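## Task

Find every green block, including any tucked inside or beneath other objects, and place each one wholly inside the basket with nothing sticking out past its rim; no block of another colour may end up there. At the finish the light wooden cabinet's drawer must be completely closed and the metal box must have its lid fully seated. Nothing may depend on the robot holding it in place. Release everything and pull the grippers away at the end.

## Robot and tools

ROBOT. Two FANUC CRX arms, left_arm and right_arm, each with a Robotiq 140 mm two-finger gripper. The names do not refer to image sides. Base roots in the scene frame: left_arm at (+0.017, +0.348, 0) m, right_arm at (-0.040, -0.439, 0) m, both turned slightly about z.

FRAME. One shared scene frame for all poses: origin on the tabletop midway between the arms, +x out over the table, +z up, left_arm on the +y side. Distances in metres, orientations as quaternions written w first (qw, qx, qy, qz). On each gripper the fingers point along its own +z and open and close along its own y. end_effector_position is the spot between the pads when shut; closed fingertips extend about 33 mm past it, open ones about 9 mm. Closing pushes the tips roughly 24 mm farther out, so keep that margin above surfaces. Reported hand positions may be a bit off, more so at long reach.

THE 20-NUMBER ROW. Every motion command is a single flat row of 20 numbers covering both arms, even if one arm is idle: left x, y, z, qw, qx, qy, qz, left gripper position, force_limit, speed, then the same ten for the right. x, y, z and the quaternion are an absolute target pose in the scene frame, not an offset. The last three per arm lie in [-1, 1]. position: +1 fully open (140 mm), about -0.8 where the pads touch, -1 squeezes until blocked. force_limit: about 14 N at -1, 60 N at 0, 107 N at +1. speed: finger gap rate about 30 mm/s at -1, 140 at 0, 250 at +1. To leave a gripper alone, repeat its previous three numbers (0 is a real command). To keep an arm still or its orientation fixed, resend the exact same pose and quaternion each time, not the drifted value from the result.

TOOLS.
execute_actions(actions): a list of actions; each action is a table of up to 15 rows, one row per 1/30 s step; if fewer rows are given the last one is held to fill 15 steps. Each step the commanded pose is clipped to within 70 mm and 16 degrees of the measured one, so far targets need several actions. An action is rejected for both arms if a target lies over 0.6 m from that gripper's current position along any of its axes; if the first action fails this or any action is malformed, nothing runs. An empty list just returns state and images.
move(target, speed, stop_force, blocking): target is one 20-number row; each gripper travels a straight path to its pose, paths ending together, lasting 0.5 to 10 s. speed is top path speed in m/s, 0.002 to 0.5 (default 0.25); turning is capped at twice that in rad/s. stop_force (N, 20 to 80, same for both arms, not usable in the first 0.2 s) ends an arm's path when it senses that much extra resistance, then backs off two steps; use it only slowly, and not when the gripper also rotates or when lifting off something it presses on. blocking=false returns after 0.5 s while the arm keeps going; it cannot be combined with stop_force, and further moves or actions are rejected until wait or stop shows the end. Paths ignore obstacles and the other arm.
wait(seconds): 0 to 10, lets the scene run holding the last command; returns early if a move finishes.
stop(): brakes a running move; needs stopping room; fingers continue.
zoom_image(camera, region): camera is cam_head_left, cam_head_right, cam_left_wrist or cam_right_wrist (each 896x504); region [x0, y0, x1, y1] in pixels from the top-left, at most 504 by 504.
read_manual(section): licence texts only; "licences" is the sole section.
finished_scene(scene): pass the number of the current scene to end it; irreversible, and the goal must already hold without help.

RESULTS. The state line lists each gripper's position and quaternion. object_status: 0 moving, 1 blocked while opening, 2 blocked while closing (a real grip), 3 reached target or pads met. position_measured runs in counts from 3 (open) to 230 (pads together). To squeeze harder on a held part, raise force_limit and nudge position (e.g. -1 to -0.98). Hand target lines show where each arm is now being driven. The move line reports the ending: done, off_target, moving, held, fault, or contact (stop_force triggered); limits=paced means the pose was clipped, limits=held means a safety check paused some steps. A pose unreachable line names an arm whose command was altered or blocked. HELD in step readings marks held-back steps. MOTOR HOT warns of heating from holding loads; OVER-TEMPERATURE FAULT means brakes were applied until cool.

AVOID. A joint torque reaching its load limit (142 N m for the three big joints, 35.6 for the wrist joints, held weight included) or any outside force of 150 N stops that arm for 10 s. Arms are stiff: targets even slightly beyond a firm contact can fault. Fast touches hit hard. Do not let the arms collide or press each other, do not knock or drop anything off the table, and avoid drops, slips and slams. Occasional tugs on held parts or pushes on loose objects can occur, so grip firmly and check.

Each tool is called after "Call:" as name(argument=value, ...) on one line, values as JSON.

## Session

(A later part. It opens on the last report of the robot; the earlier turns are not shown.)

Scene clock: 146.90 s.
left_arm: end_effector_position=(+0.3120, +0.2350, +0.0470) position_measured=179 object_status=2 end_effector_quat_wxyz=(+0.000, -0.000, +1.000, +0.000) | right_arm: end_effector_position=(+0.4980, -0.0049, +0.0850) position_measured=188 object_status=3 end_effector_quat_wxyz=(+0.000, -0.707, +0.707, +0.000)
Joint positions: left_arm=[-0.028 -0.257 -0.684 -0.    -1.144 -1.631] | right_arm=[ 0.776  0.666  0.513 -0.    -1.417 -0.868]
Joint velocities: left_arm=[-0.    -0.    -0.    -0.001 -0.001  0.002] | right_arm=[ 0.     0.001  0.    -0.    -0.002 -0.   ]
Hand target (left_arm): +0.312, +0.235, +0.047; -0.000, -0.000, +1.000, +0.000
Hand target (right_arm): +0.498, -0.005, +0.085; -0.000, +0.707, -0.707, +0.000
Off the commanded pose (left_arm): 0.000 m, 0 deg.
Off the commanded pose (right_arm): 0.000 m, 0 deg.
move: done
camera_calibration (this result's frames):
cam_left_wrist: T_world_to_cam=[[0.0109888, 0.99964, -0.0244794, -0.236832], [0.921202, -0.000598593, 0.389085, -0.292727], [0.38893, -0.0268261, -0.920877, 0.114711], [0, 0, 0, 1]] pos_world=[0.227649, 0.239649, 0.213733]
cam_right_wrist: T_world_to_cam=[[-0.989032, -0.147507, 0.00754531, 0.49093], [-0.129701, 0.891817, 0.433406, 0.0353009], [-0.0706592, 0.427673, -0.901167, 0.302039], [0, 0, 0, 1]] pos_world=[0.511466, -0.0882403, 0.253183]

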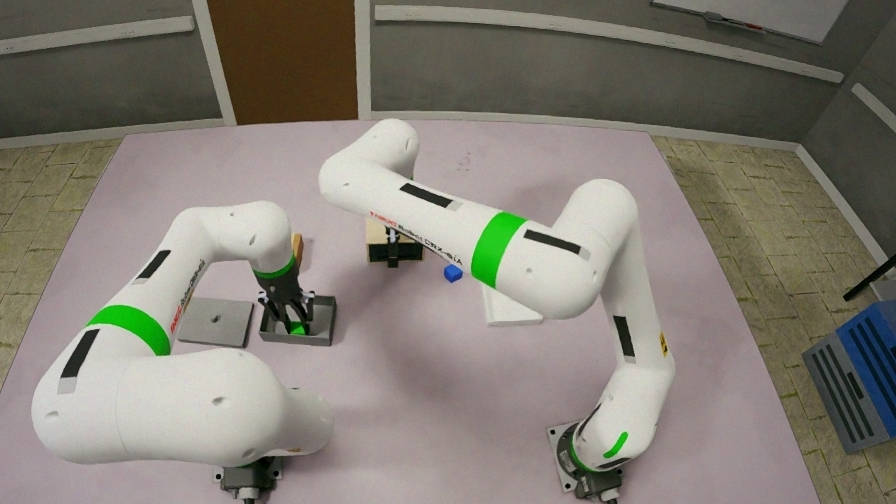

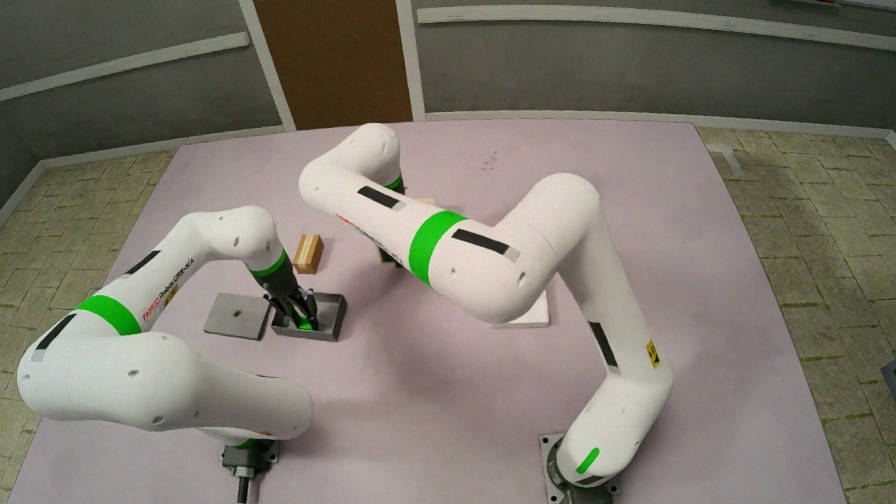

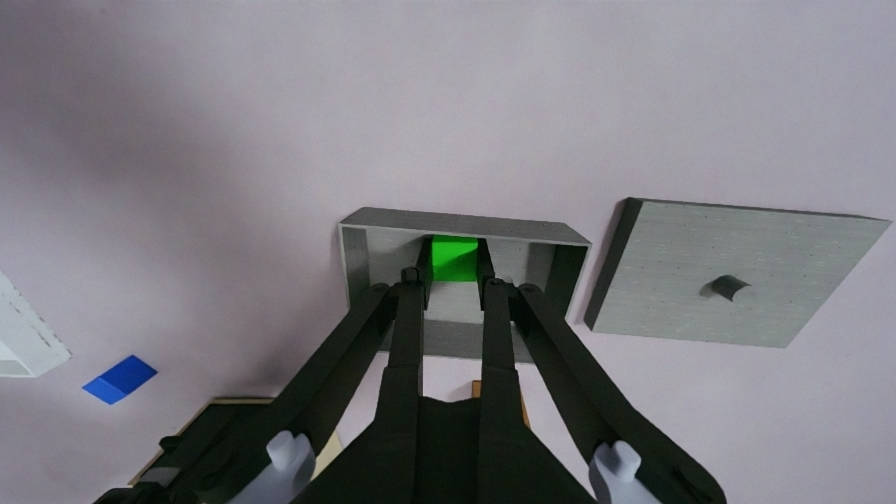

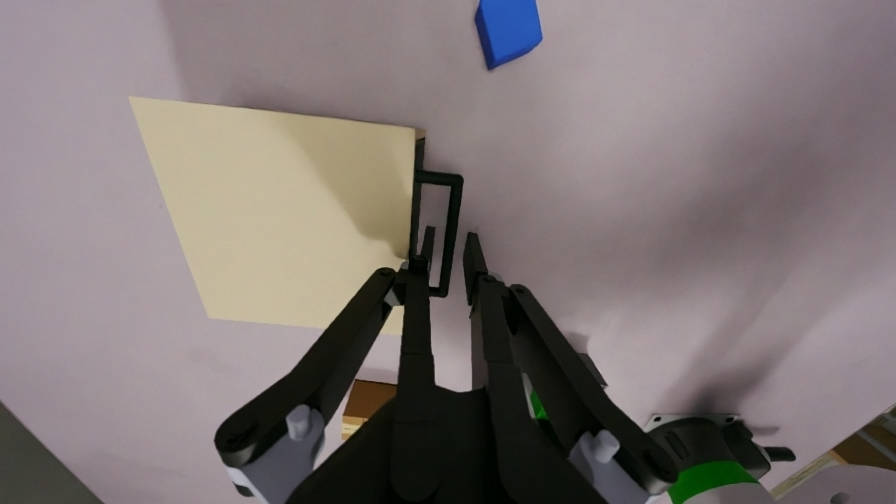

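Call:
move(target=[0.312,0.235,0.12,0,0,1,0,-1,0,-0.3, 0.498,-0.005,0.072,0,-0.707,0.707,0,-0.47,0.3,0], speed=0.1)

Call:
move(target=[0.22,0.05,0.10,0,0,1,0,-1,0,-0.3, 0.498,-0.005,0.072,0,-0.707,0.707,0,-1,0.3,-0.3], speed=0.2)

Call:
move(target=[0.22,0.05,0.044,0,0,1,0,-1,0,-0.3, 0.378,-0.009,0.072,0,-0.707,0.707,0,-1,0.3,-0.3], speed=0.07)

Scene clock: 159.87 s.
left_arm: end_effector_position=(+0.3120, +0.2349, +0.1200) position_measured=179 object_status=2 end_effector_quat_wxyz=(-0.000, +0.000, +1.000, -0.000) | right_arm: end_effector_position=(+0.4980, -0.0050, +0.0720) position_measured=188 object_status=3 end_effector_quat_wxyz=(+0.000, -0.707, +0.707, -0.000)
Joint positions: left_arm=[-0.028 -0.327 -0.554  0.    -1.344 -1.631] | right_arm=[ 0.776  0.672  0.492  0.    -1.39  -0.868]
Joint velocities: left_arm=[ 0.    -0.     0.002  0.    -0.    -0.   ] | right_arm=[ 0.001  0.     0.    -0.     0.    -0.001]
Hand target (left_arm): +0.312, +0.235, +0.120; +0.000, +0.000, +1.000, -0.000
Hand target (right_arm): +0.498, -0.005, +0.072; -0.000, +0.707, -0.707, +0.000
Off the commanded pose (left_arm): 0.000 m, 0 deg.
Off the commanded pose (right_arm): 0.000 m, 0 deg.
move: done
camera_calibration (this result's frames):
cam_left_wrist: T_world_to_cam=[[0.011387, 0.99963, -0.0246974, -0.235004], [0.921213, -0.000881455, 0.389057, -0.321014], [0.388892, -0.0271818, -0.920882, 0.182039], [0, 0, 0, 1]] pos_world=[0.227605, 0.239582, 0.286726]
cam_right_wrist: T_world_to_cam=[[-0.989014, -0.14763, 0.00754575, 0.491], [-0.129822, 0.891856, 0.433288, 0.0411028], [-0.0706962, 0.427549, -0.901224, 0.290354], [0, 0, 0, 1]] pos_world=[0.511469, -0.0883117, 0.24016]

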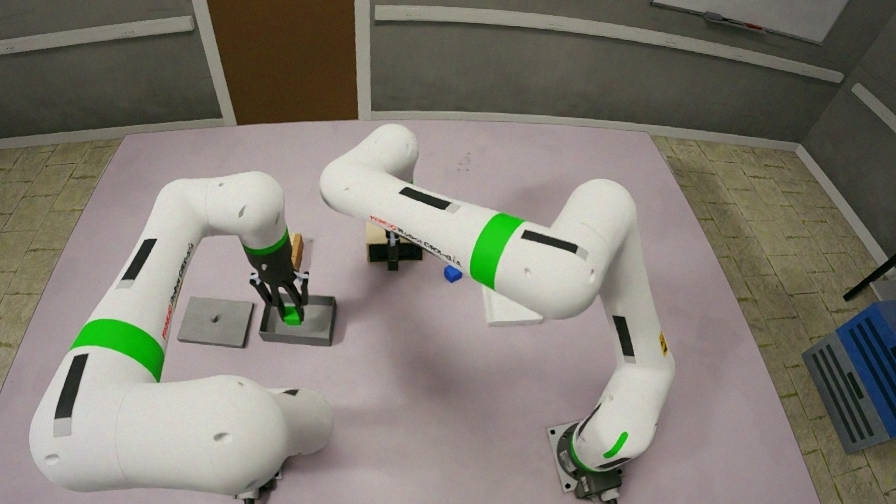

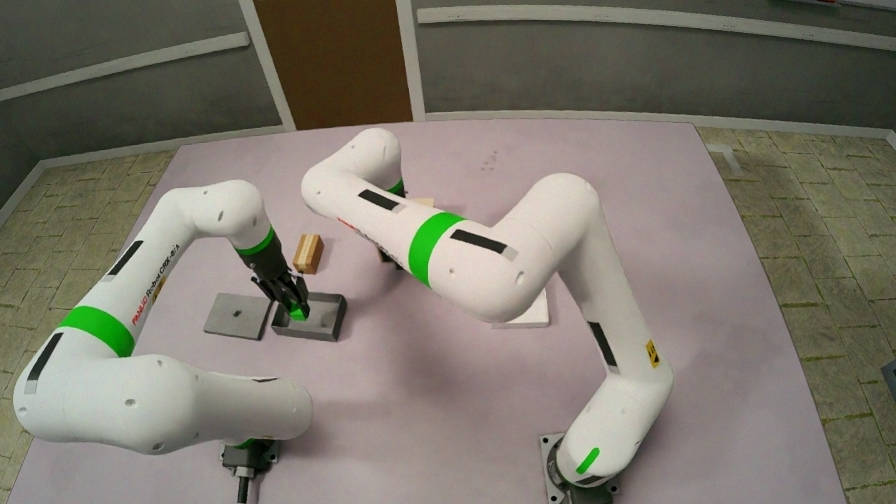

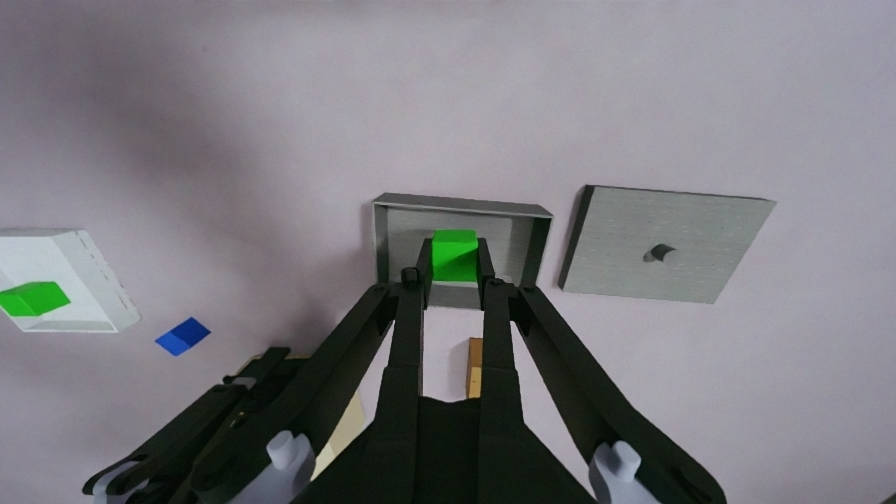

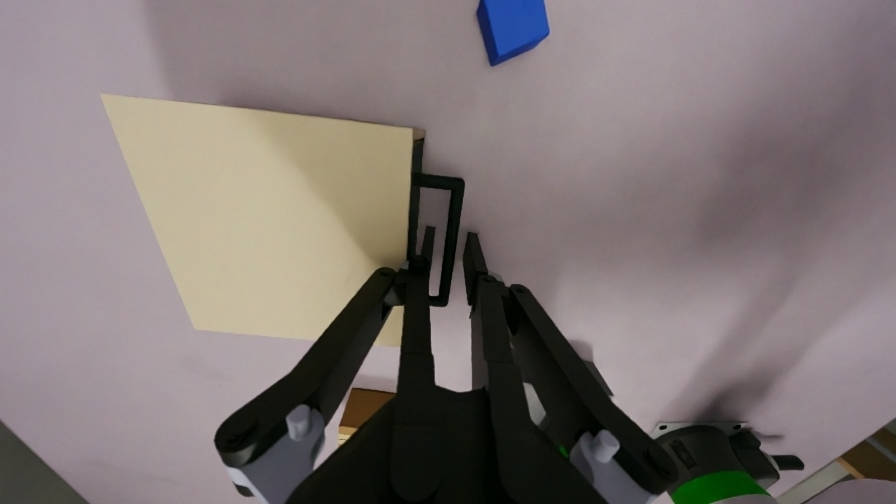

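Scene clock: 161.33 s.
left_arm: end_effector_position=(+0.2203, +0.0506, +0.1000) position_measured=179 object_status=2 end_effector_quat_wxyz=(-0.000, -0.000, +1.000, +0.001) | right_arm: end_effector_position=(+0.4980, -0.0050, +0.0720) position_measured=222 object_status=2 end_effector_quat_wxyz=(-0.000, -0.707, +0.707, -0.000)
Joint positions: left_arm=[-0.691 -0.18  -0.491 -0.001 -1.261 -0.967] | right_arm=[ 0.776  0.672  0.492  0.    -1.39  -0.868]
Joint velocities: left_arm=[-0.001  0.001  0.001 -0.    -0.001  0.001] | right_arm=[-0.     0.     0.    -0.    -0.001 -0.   ]
Hand target (left_arm): +0.220, +0.051, +0.100; -0.000, -0.000, +1.000, +0.001
Hand target (right_arm): +0.498, -0.005, +0.072; +0.000, +0.707, -0.707, -0.000
Off the commanded pose (left_arm): 0.001 m, 0 deg.
Off the commanded pose (right_arm): 0.000 m, 0 deg.
move: done
camera_calibration (this result's frames):
cam_left_wrist: T_world_to_cam=[[0.0108108, 0.999683, -0.0227435, -0.0502957], [0.921273, -0.00111481, 0.388914, -0.22897], [0.388765, -0.0251574, -0.920993, 0.194225], [0, 0, 0, 1]] pos_world=[0.13598, 0.0549107, 0.266785]
cam_right_wrist: T_world_to_cam=[[-0.989017, -0.147609, 0.00761269, 0.490986], [-0.129774, 0.891865, 0.433285, 0.0411223], [-0.0707461, 0.427538, -0.901225, 0.290361], [0, 0, 0, 1]] pos_world=[0.511472, -0.088342, 0.240125]

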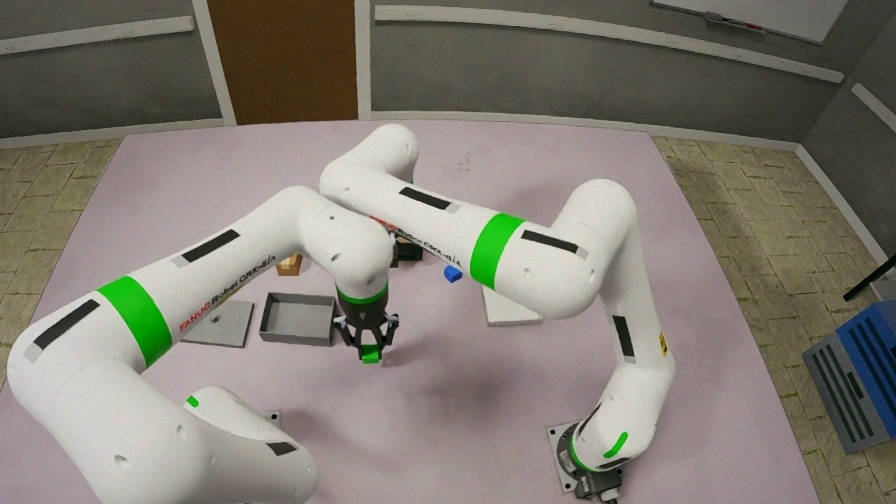

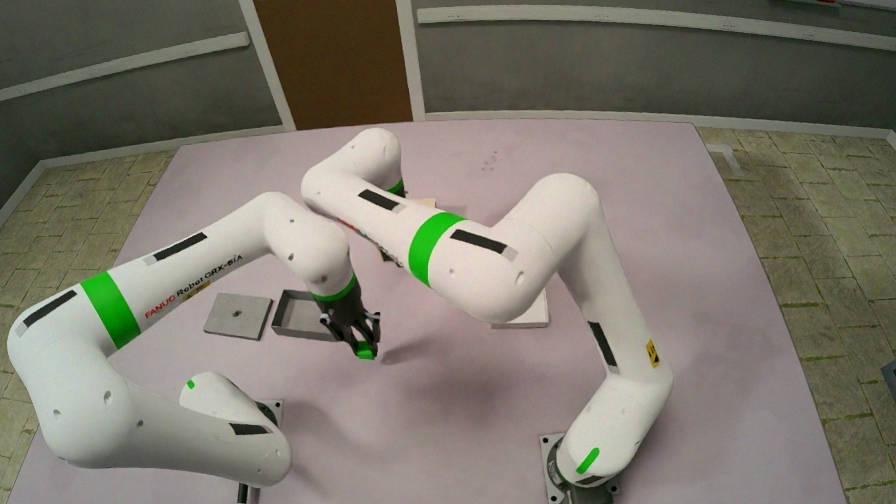

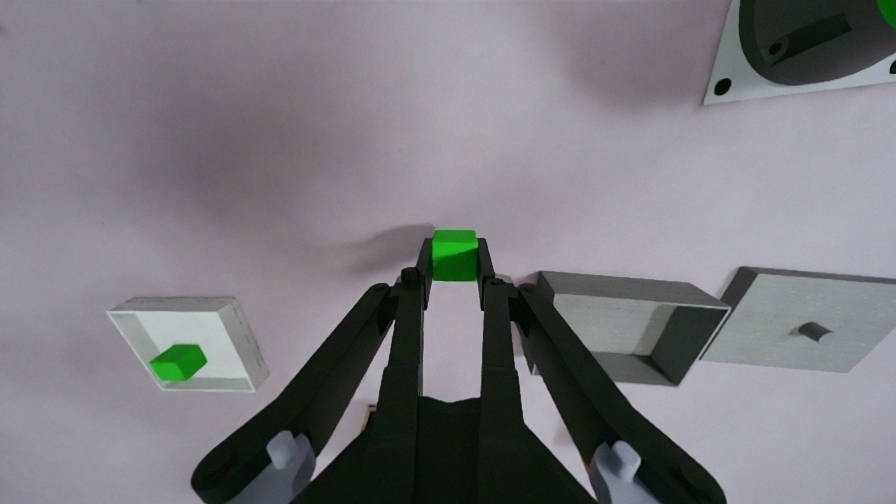

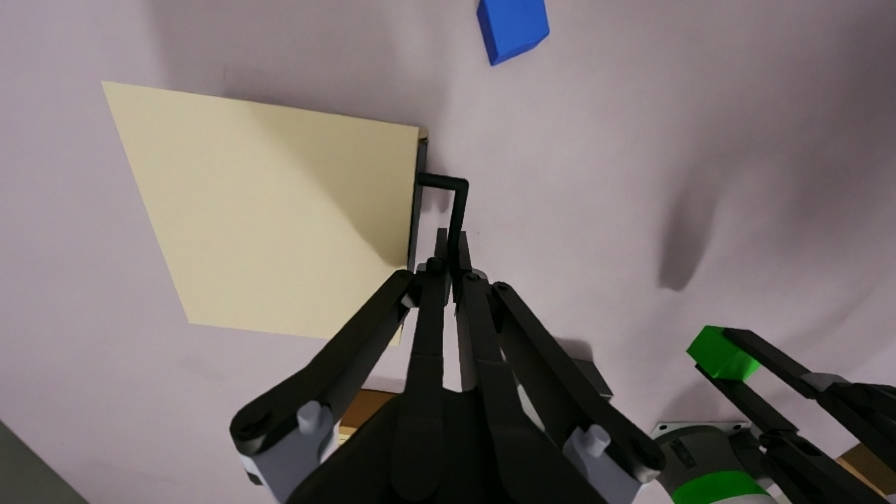

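Scene clock: 163.30 s.
left_arm: end_effector_position=(+0.2201, +0.0499, +0.0442) position_measured=179 object_status=2 end_effector_quat_wxyz=(+0.000, -0.000, +1.000, -0.000) | right_arm: end_effector_position=(+0.4805, -0.0057, +0.0719) position_measured=222 object_status=2 end_effector_quat_wxyz=(-0.000, -0.707, +0.707, +0.000)
Joint positions: left_arm=[-0.692 -0.121 -0.582  0.    -1.11  -0.967] | right_arm=[ 0.795  0.635  0.432 -0.    -1.369 -0.887]
Joint velocities: left_arm=[-0.     0.002 -0.001 -0.     0.002 -0.001] | right_arm=[-0.    -0.001 -0.     0.    -0.002  0.001]
Hand target (left_arm): +0.220, +0.050, +0.044; +0.000, -0.000, +1.000, +0.000
Hand target (right_arm): +0.481, -0.006, +0.072; +0.000, +0.707, -0.707, -0.000
Off the commanded pose (left_arm): 0.000 m, 0 deg.
Off the commanded pose (right_arm): 0.103 m, 0 deg; position clipped at the last step of the last action.
move: held (right_arm); limits=paced,held; held on 50 of 59 steps (left_arm, right_arm), including the last (right_arm)
pose unreachable (left arm): on one or more control steps of this call, first in action 0 (counted from 0), this arm could not follow its commanded pose, so it was not sent that pose on those steps. It may still have moved: this result reports where it is.
cause: the commanded pose would bring a part of the arm too close to another arm (a part of this arm just beyond joint 5 (wrist pitch) and a part of the other arm just beyond its joint 4 (forearm roll)).
pose unreachable (right arm): on one or more control steps of this call, first in action 0 (counted from 0), this arm could not follow its commanded pose, so it was not sent that pose on those steps. On the call's last step it was still not sent that pose. It may still have moved: this result reports where it is.
cause: the commanded pose would bring a part of the arm too close to another arm (a part of this arm just beyond joint 4 (forearm roll) and a part of the other arm just beyond its joint 5 (wrist pitch)).
camera_calibration (this result's frames):
cam_left_wrist: T_world_to_cam=[[0.0107201, 0.999638, -0.0246655, -0.0508206], [0.921138, -0.000274041, 0.389237, -0.207071], [0.389089, -0.026893, -0.920807, 0.142901], [0, 0, 0, 1]] pos_world=[0.135685, 0.0545885, 0.21093]
cam_right_wrist: T_world_to_cam=[[-0.989007, -0.147642, 0.0082055, 0.473564], [-0.129563, 0.891974, 0.433123, 0.0394028], [-0.0712664, 0.427299, -0.901297, 0.28956], [0, 0, 0, 1]] pos_world=[0.494099, -0.0889571, 0.240028]

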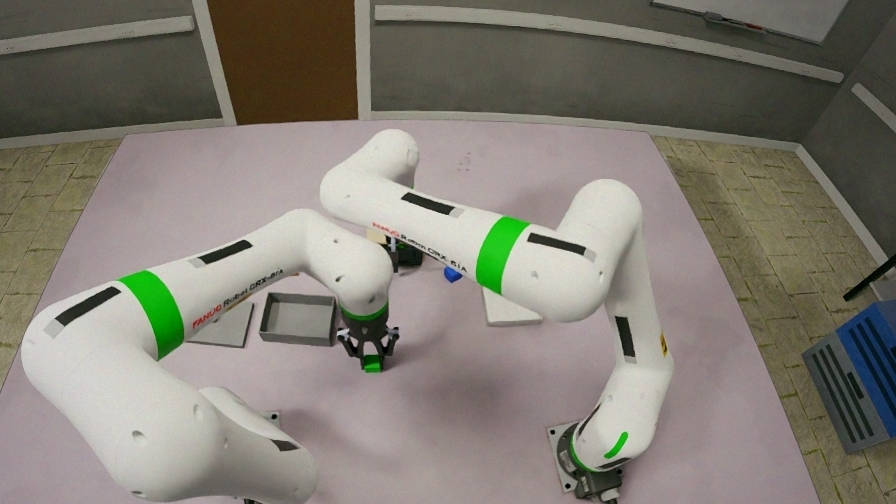

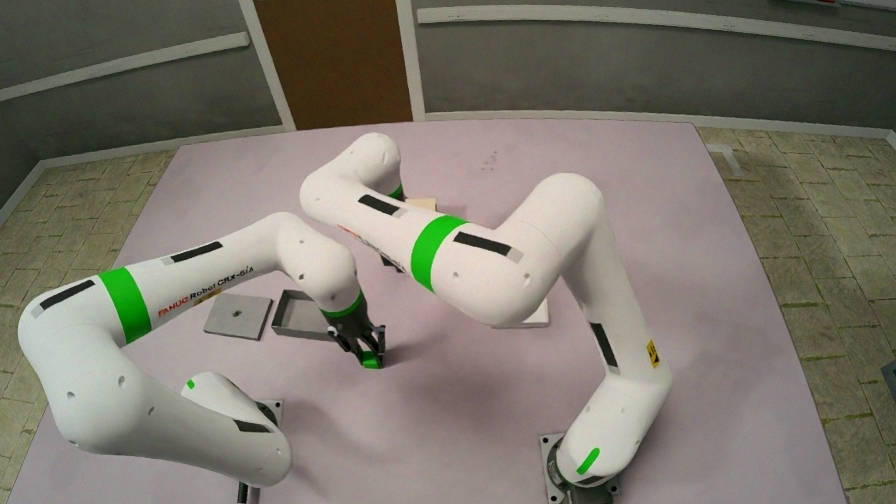

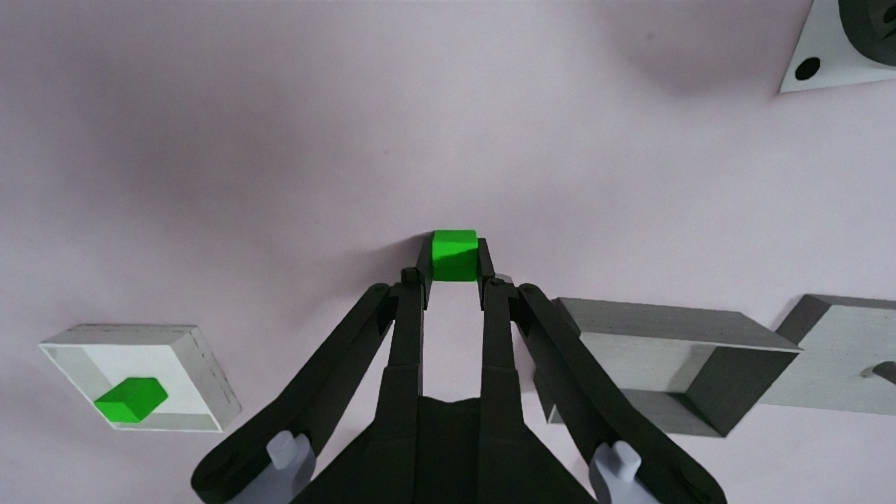

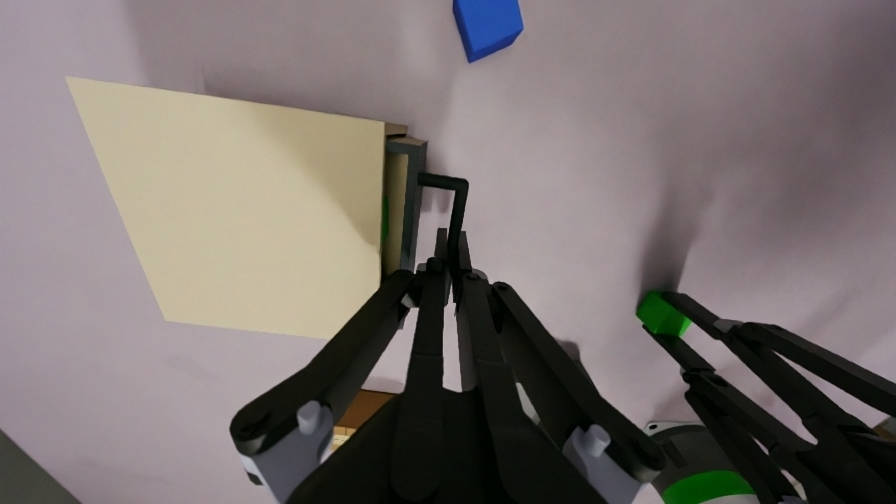

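Call:
move(target=[0.22,0.05,0.044,0,0,1,0,-0.3,0,-0.3, 0.4805,-0.0057,0.072,0,-0.707,0.707,0,-1,0.3,-0.3])

Call:
move(target=[0.2,0.08,0.10,0,0,1,0,-0.35,0.5,0, 0.4805,-0.0057,0.072,0,-0.707,0.707,0,-1,0.3,-0.3], speed=0.15)

Call:
move(target=[0.329,0.47,0.11,0,0,1,0,-0.35,0.5,0, 0.4805,-0.0057,0.072,0,-0.707,0.707,0,-1,0.3,-0.3], speed=0.3)

Call:
move(target=[0.329,0.47,0.058,0,0,1,0,-0.35,0.5,0, 0.378,-0.006,0.072,0,-0.707,0.707,0,-1,0.3,-0.3], speed=0.07)

Scene clock: 176.27 s.
left_arm: end_effector_position=(+0.2200, +0.0500, +0.0440) position_measured=167 object_status=3 end_effector_quat_wxyz=(-0.000, +0.000, +1.000, +0.000) | right_arm: end_effector_position=(+0.4806, -0.0058, +0.0720) position_measured=222 object_status=2 end_effector_quat_wxyz=(-0.000, -0.707, +0.707, -0.000)
Joint positions: left_arm=[-0.692 -0.121 -0.582 -0.    -1.109 -0.967] | right_arm=[ 0.795  0.634  0.431  0.    -1.368 -0.887]
Joint velocities: left_arm=[-0.     0.     0.001  0.     0.002  0.   ] | right_arm=[ 0.001 -0.001  0.    -0.    -0.001  0.   ]
Hand target (left_arm): +0.220, +0.050, +0.044; +0.000, -0.000, +1.000, +0.000
Hand target (right_arm): +0.480, -0.006, +0.072; +0.000, +0.707, -0.707, -0.000
Off the commanded pose (left_arm): 0.000 m, 0 deg.
Off the commanded pose (right_arm): 0.000 m, 0 deg.
move: done
camera_calibration (this result's frames):
cam_left_wrist: T_world_to_cam=[[0.0110607, 0.999639, -0.024483, -0.050958], [0.921203, -0.000663477, 0.389082, -0.206892], [0.388925, -0.0268574, -0.920878, 0.142777], [0, 0, 0, 1]] pos_world=[0.135623, 0.054637, 0.21073]
cam_right_wrist: T_world_to_cam=[[-0.989035, -0.147482, 0.0076237, 0.473634], [-0.129655, 0.891884, 0.43328, 0.0394966], [-0.0707005, 0.427541, -0.901227, 0.289422], [0, 0, 0, 1]] pos_world=[0.494024, -0.0891137, 0.240111]

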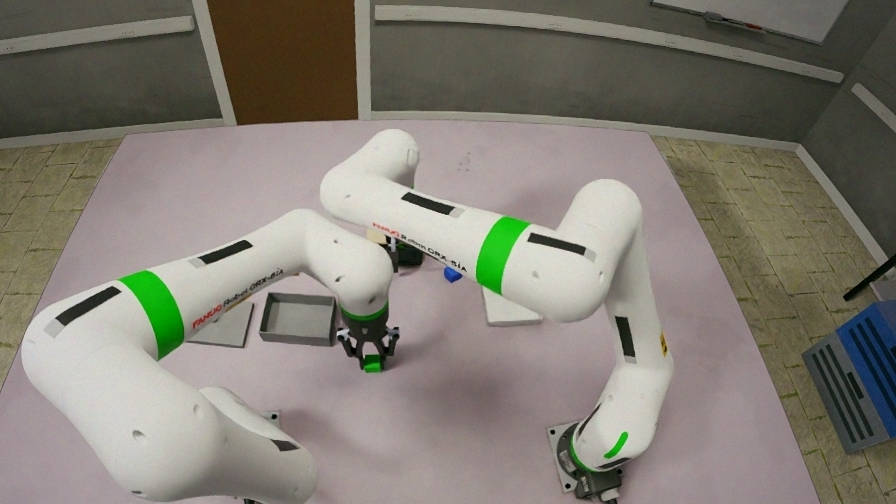

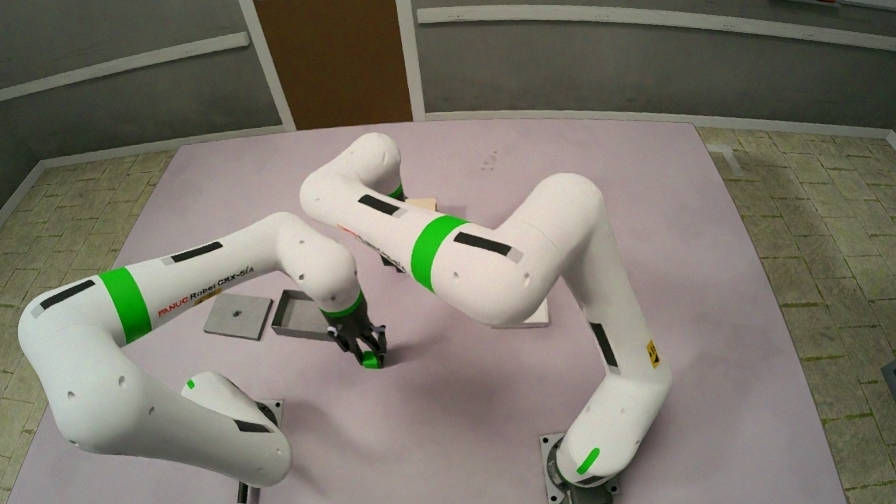

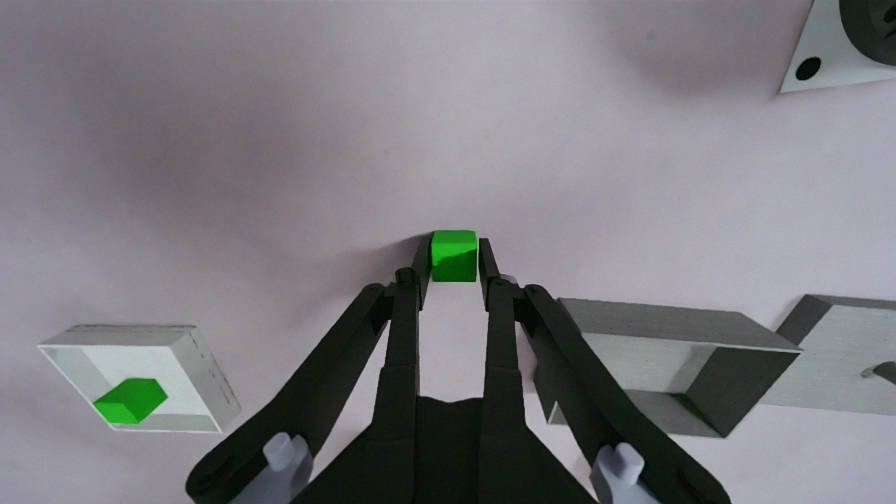

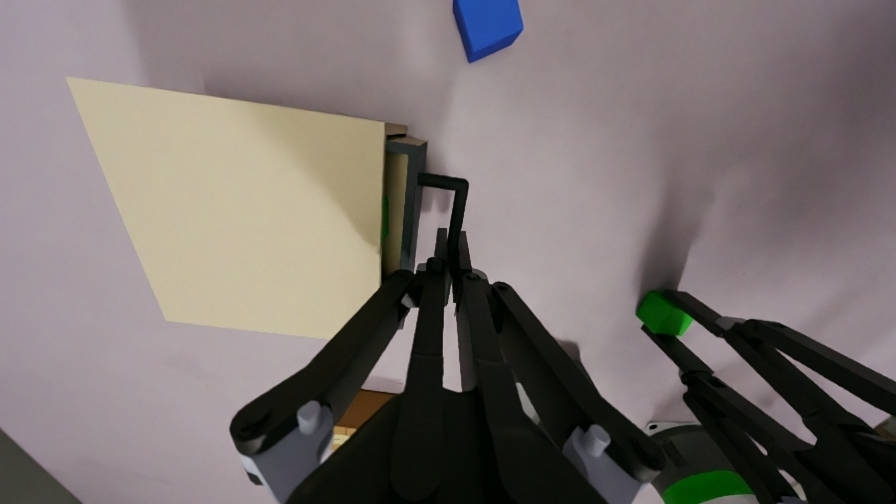

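Scene clock: 177.10 s.
left_arm: end_effector_position=(+0.1999, +0.0799, +0.1000) position_measured=173 object_status=3 end_effector_quat_wxyz=(-0.000, +0.000, +1.000, -0.000) | right_arm: end_effector_position=(+0.4805, -0.0057, +0.0720) position_measured=222 object_status=2 end_effector_quat_wxyz=(+0.000, -0.707, +0.707, -0.000)
Joint positions: left_arm=[-0.647 -0.286 -0.573  0.    -1.283 -1.012] | right_arm=[ 0.796  0.634  0.431  0.    -1.368 -0.887]
Joint velocities: left_arm=[ 0.    -0.001  0.001 -0.001 -0.002  0.   ] | right_arm=[-0.    -0.001  0.001  0.     0.002  0.   ]
Hand target (left_arm): +0.200, +0.080, +0.100; -0.000, +0.000, +1.000, -0.000
Hand target (right_arm): +0.480, -0.006, +0.072; +0.000, +0.707, -0.707, -0.000
Off the commanded pose (left_arm): 0.000 m, 0 deg.
Off the commanded pose (right_arm): 0.000 m, 0 deg.
move: done
camera_calibration (this result's frames):
cam_left_wrist: T_world_to_cam=[[0.0112168, 0.999633, -0.0246505, -0.0792842], [0.921247, -0.000745157, 0.388978, -0.21014], [0.388817, -0.0270723, -0.920917, 0.202961], [0, 0, 0, 1]] pos_world=[0.115565, 0.0845931, 0.266696]
cam_right_wrist: T_world_to_cam=[[-0.989009, -0.147661, 0.00757452, 0.473564], [-0.129835, 0.891844, 0.433308, 0.0394636], [-0.070738, 0.427563, -0.901214, 0.289427], [0, 0, 0, 1]] pos_world=[0.493956, -0.0890166, 0.240149]

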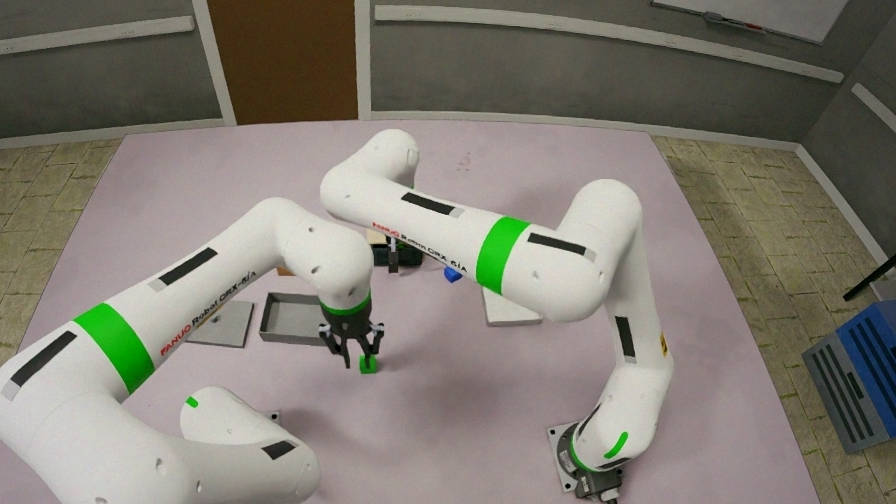

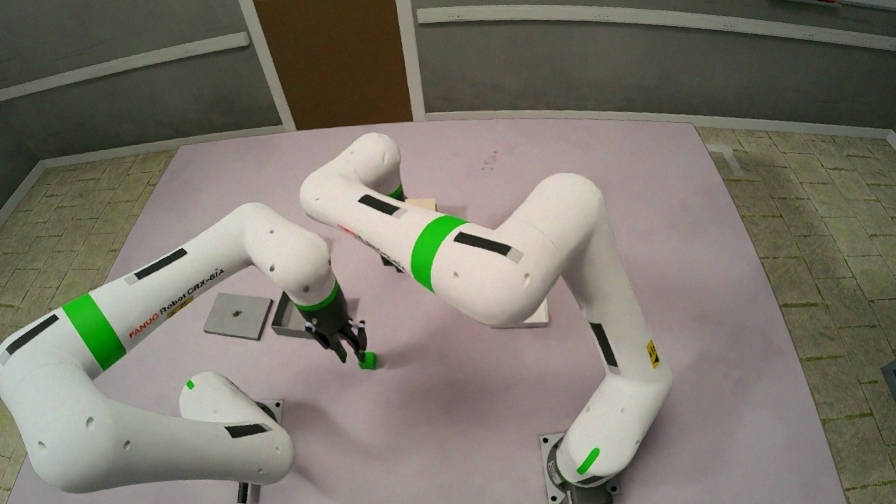

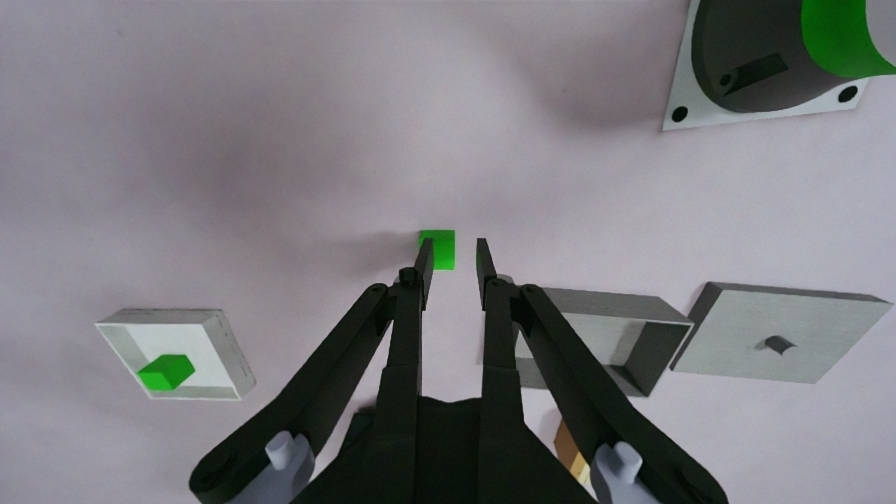

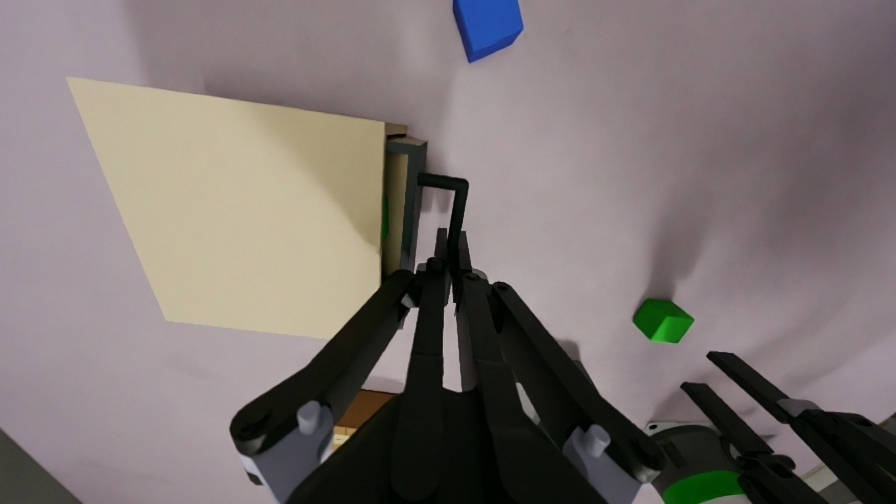

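Scene clock: 178.93 s.
left_arm: end_effector_position=(+0.3290, +0.4690, +0.1100) position_measured=173 object_status=3 end_effector_quat_wxyz=(+0.001, +0.000, +1.000, -0.001) | right_arm: end_effector_position=(+0.4805, -0.0057, +0.0720) position_measured=222 object_status=2 end_effector_quat_wxyz=(+0.000, -0.707, +0.707, -0.000)
Joint positions: left_arm=[ 0.687 -0.263 -0.533  0.004 -1.301 -2.347] | right_arm=[ 0.796  0.634  0.431  0.    -1.368 -0.887]
Joint velocities: left_arm=[ 0.001  0.001  0.001  0.001  0.001 -0.   ] | right_arm=[ 0.001  0.001  0.    -0.    -0.001 -0.001]
Hand target (left_arm): +0.329, +0.469, +0.110; +0.001, +0.000, +1.000, -0.002
Hand target (right_arm): +0.480, -0.006, +0.072; -0.000, +0.707, -0.707, +0.000
Off the commanded pose (left_arm): 0.001 m, 0 deg.
Off the commanded pose (right_arm): 0.000 m, 0 deg.
move: done
camera_calibration (this result's frames):
cam_left_wrist: T_world_to_cam=[[0.0111451, 0.999562, -0.0274157, -0.46904], [0.920425, 0.000459249, 0.390919, -0.333219], [0.39076, -0.0295909, -0.920017, 0.17301], [0, 0, 0, 1]] pos_world=[0.244325, 0.474107, 0.276575]
cam_right_wrist: T_world_to_cam=[[-0.989009, -0.147662, 0.00757398, 0.473563], [-0.129836, 0.891844, 0.433309, 0.0394634], [-0.0707379, 0.427563, -0.901214, 0.289427], [0, 0, 0, 1]] pos_world=[0.493956, -0.0890162, 0.240149]

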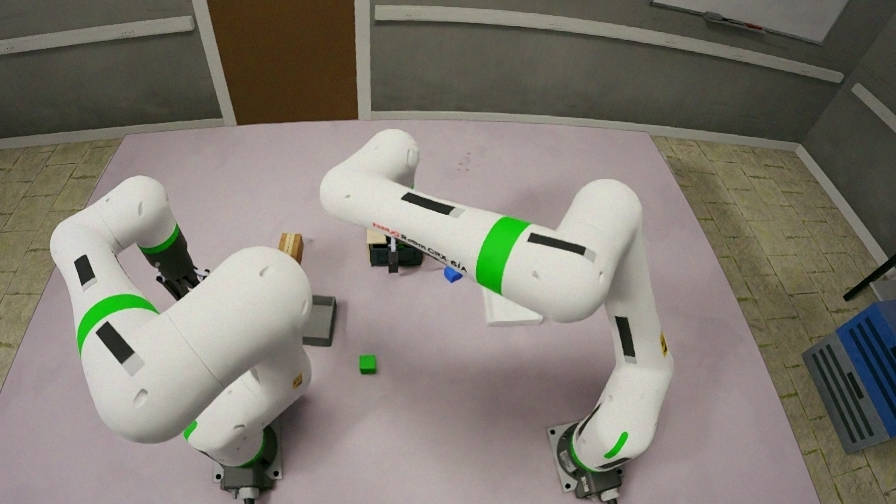

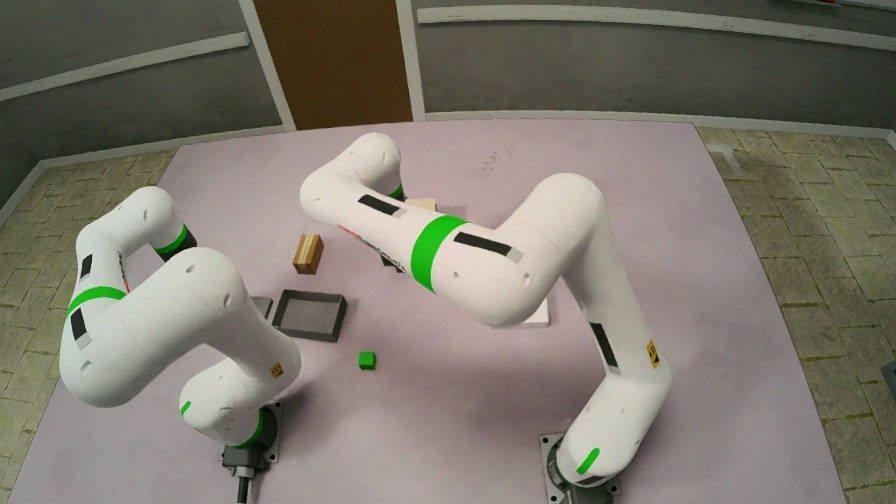

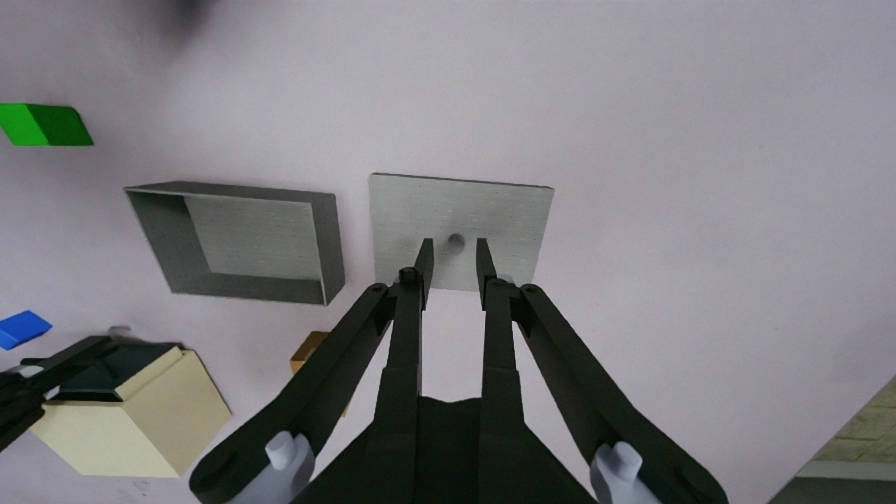

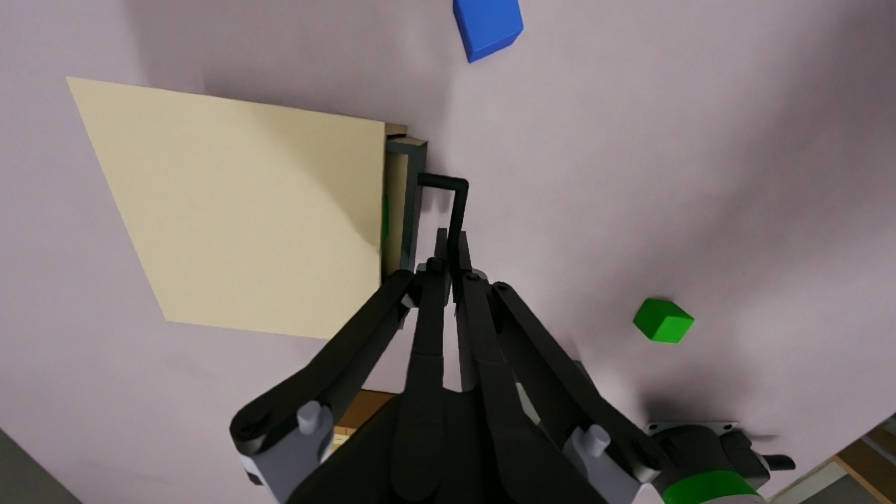

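Scene clock: 180.67 s.
left_arm: end_effector_position=(+0.3290, +0.4700, +0.0580) position_measured=173 object_status=3 end_effector_quat_wxyz=(-0.000, -0.000, +1.000, +0.000) | right_arm: end_effector_position=(+0.3779, -0.0063, +0.0719) position_measured=222 object_status=2 end_effector_quat_wxyz=(-0.000, -0.707, +0.707, +0.000)
Joint positions: left_arm=[ 0.685 -0.211 -0.621 -0.    -1.161 -2.344] | right_arm=[ 0.929  0.444  0.144 -0.001 -1.272 -1.02 ]
Joint velocities: left_arm=[-0.     0.     0.001 -0.     0.002 -0.   ] | right_arm=[-0.     0.001 -0.001  0.    -0.002 -0.   ]
Hand target (left_arm): +0.329, +0.470, +0.058; -0.000, -0.000, +1.000, +0.000
Hand target (right_arm): +0.378, -0.006, +0.072; +0.000, +0.707, -0.707, -0.000
Off the commanded pose (left_arm): 0.000 m, 0 deg.
Off the commanded pose (right_arm): 0.000 m, 0 deg.
move: done
camera_calibration (this result's frames):
cam_left_wrist: T_world_to_cam=[[0.010808, 0.999644, -0.0244143, -0.471642], [0.921217, -0.000458297, 0.389049, -0.312591], [0.388899, -0.0266957, -0.920893, 0.124495], [0, 0, 0, 1]] pos_world=[0.244646, 0.474654, 0.224745]
cam_right_wrist: T_world_to_cam=[[-0.989035, -0.147461, 0.00806234, 0.371939], [-0.129432, 0.891814, 0.433493, 0.0265298], [-0.0711133, 0.427696, -0.901121, 0.282482], [0, 0, 0, 1]] pos_world=[0.391383, -0.0896297, 0.240051]

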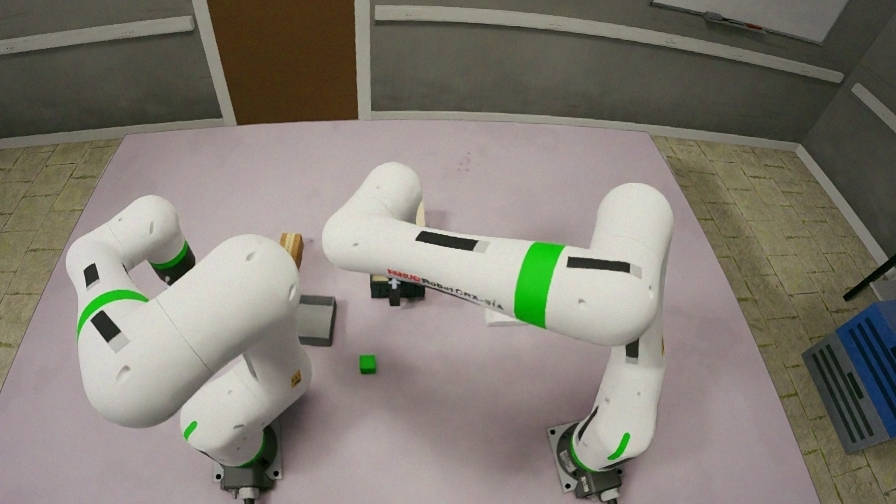

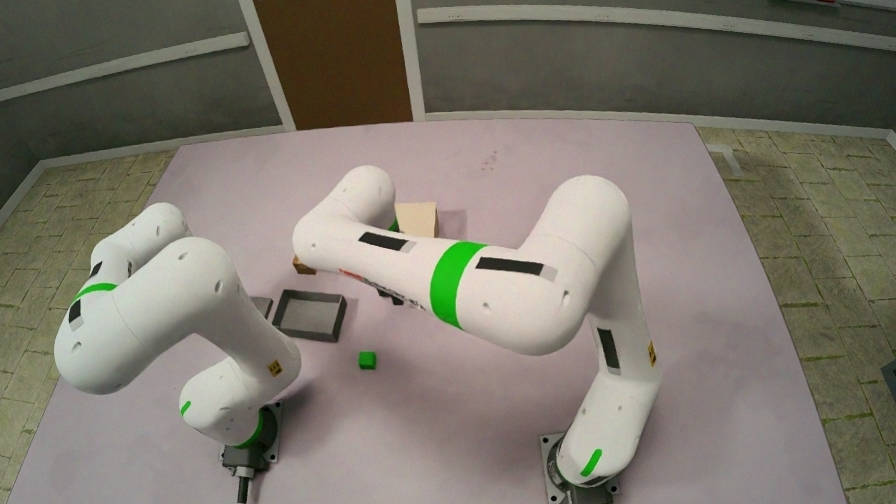

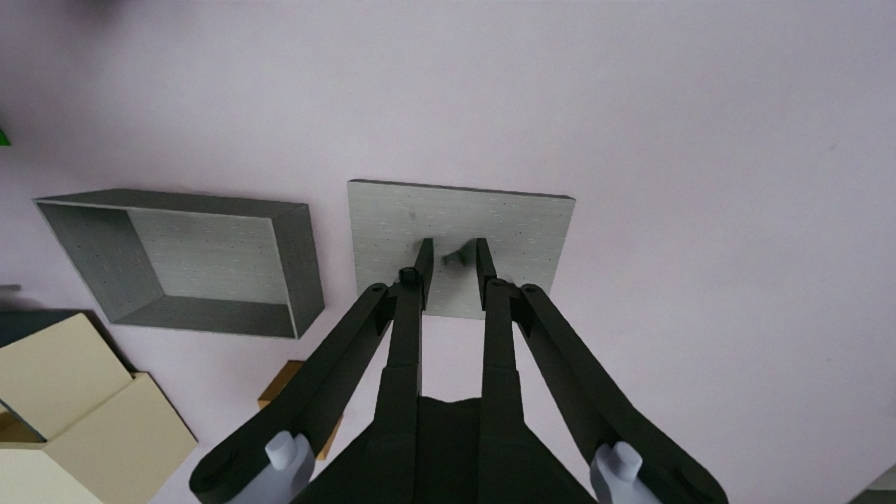

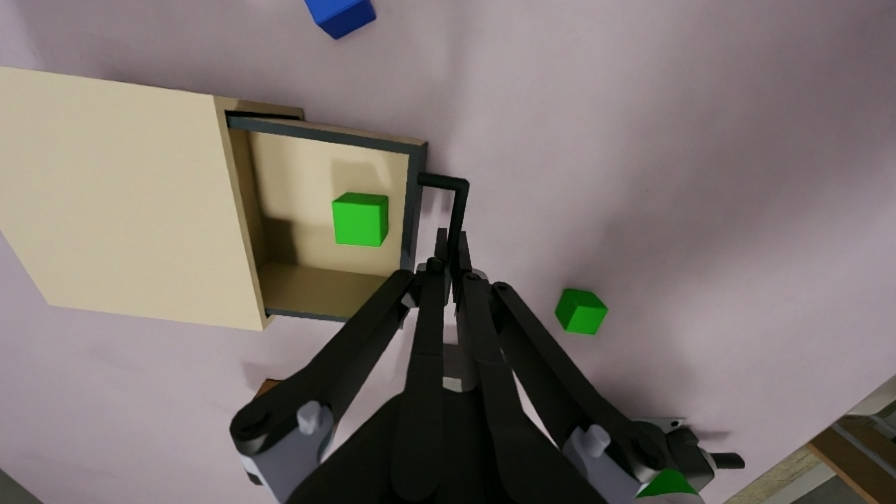

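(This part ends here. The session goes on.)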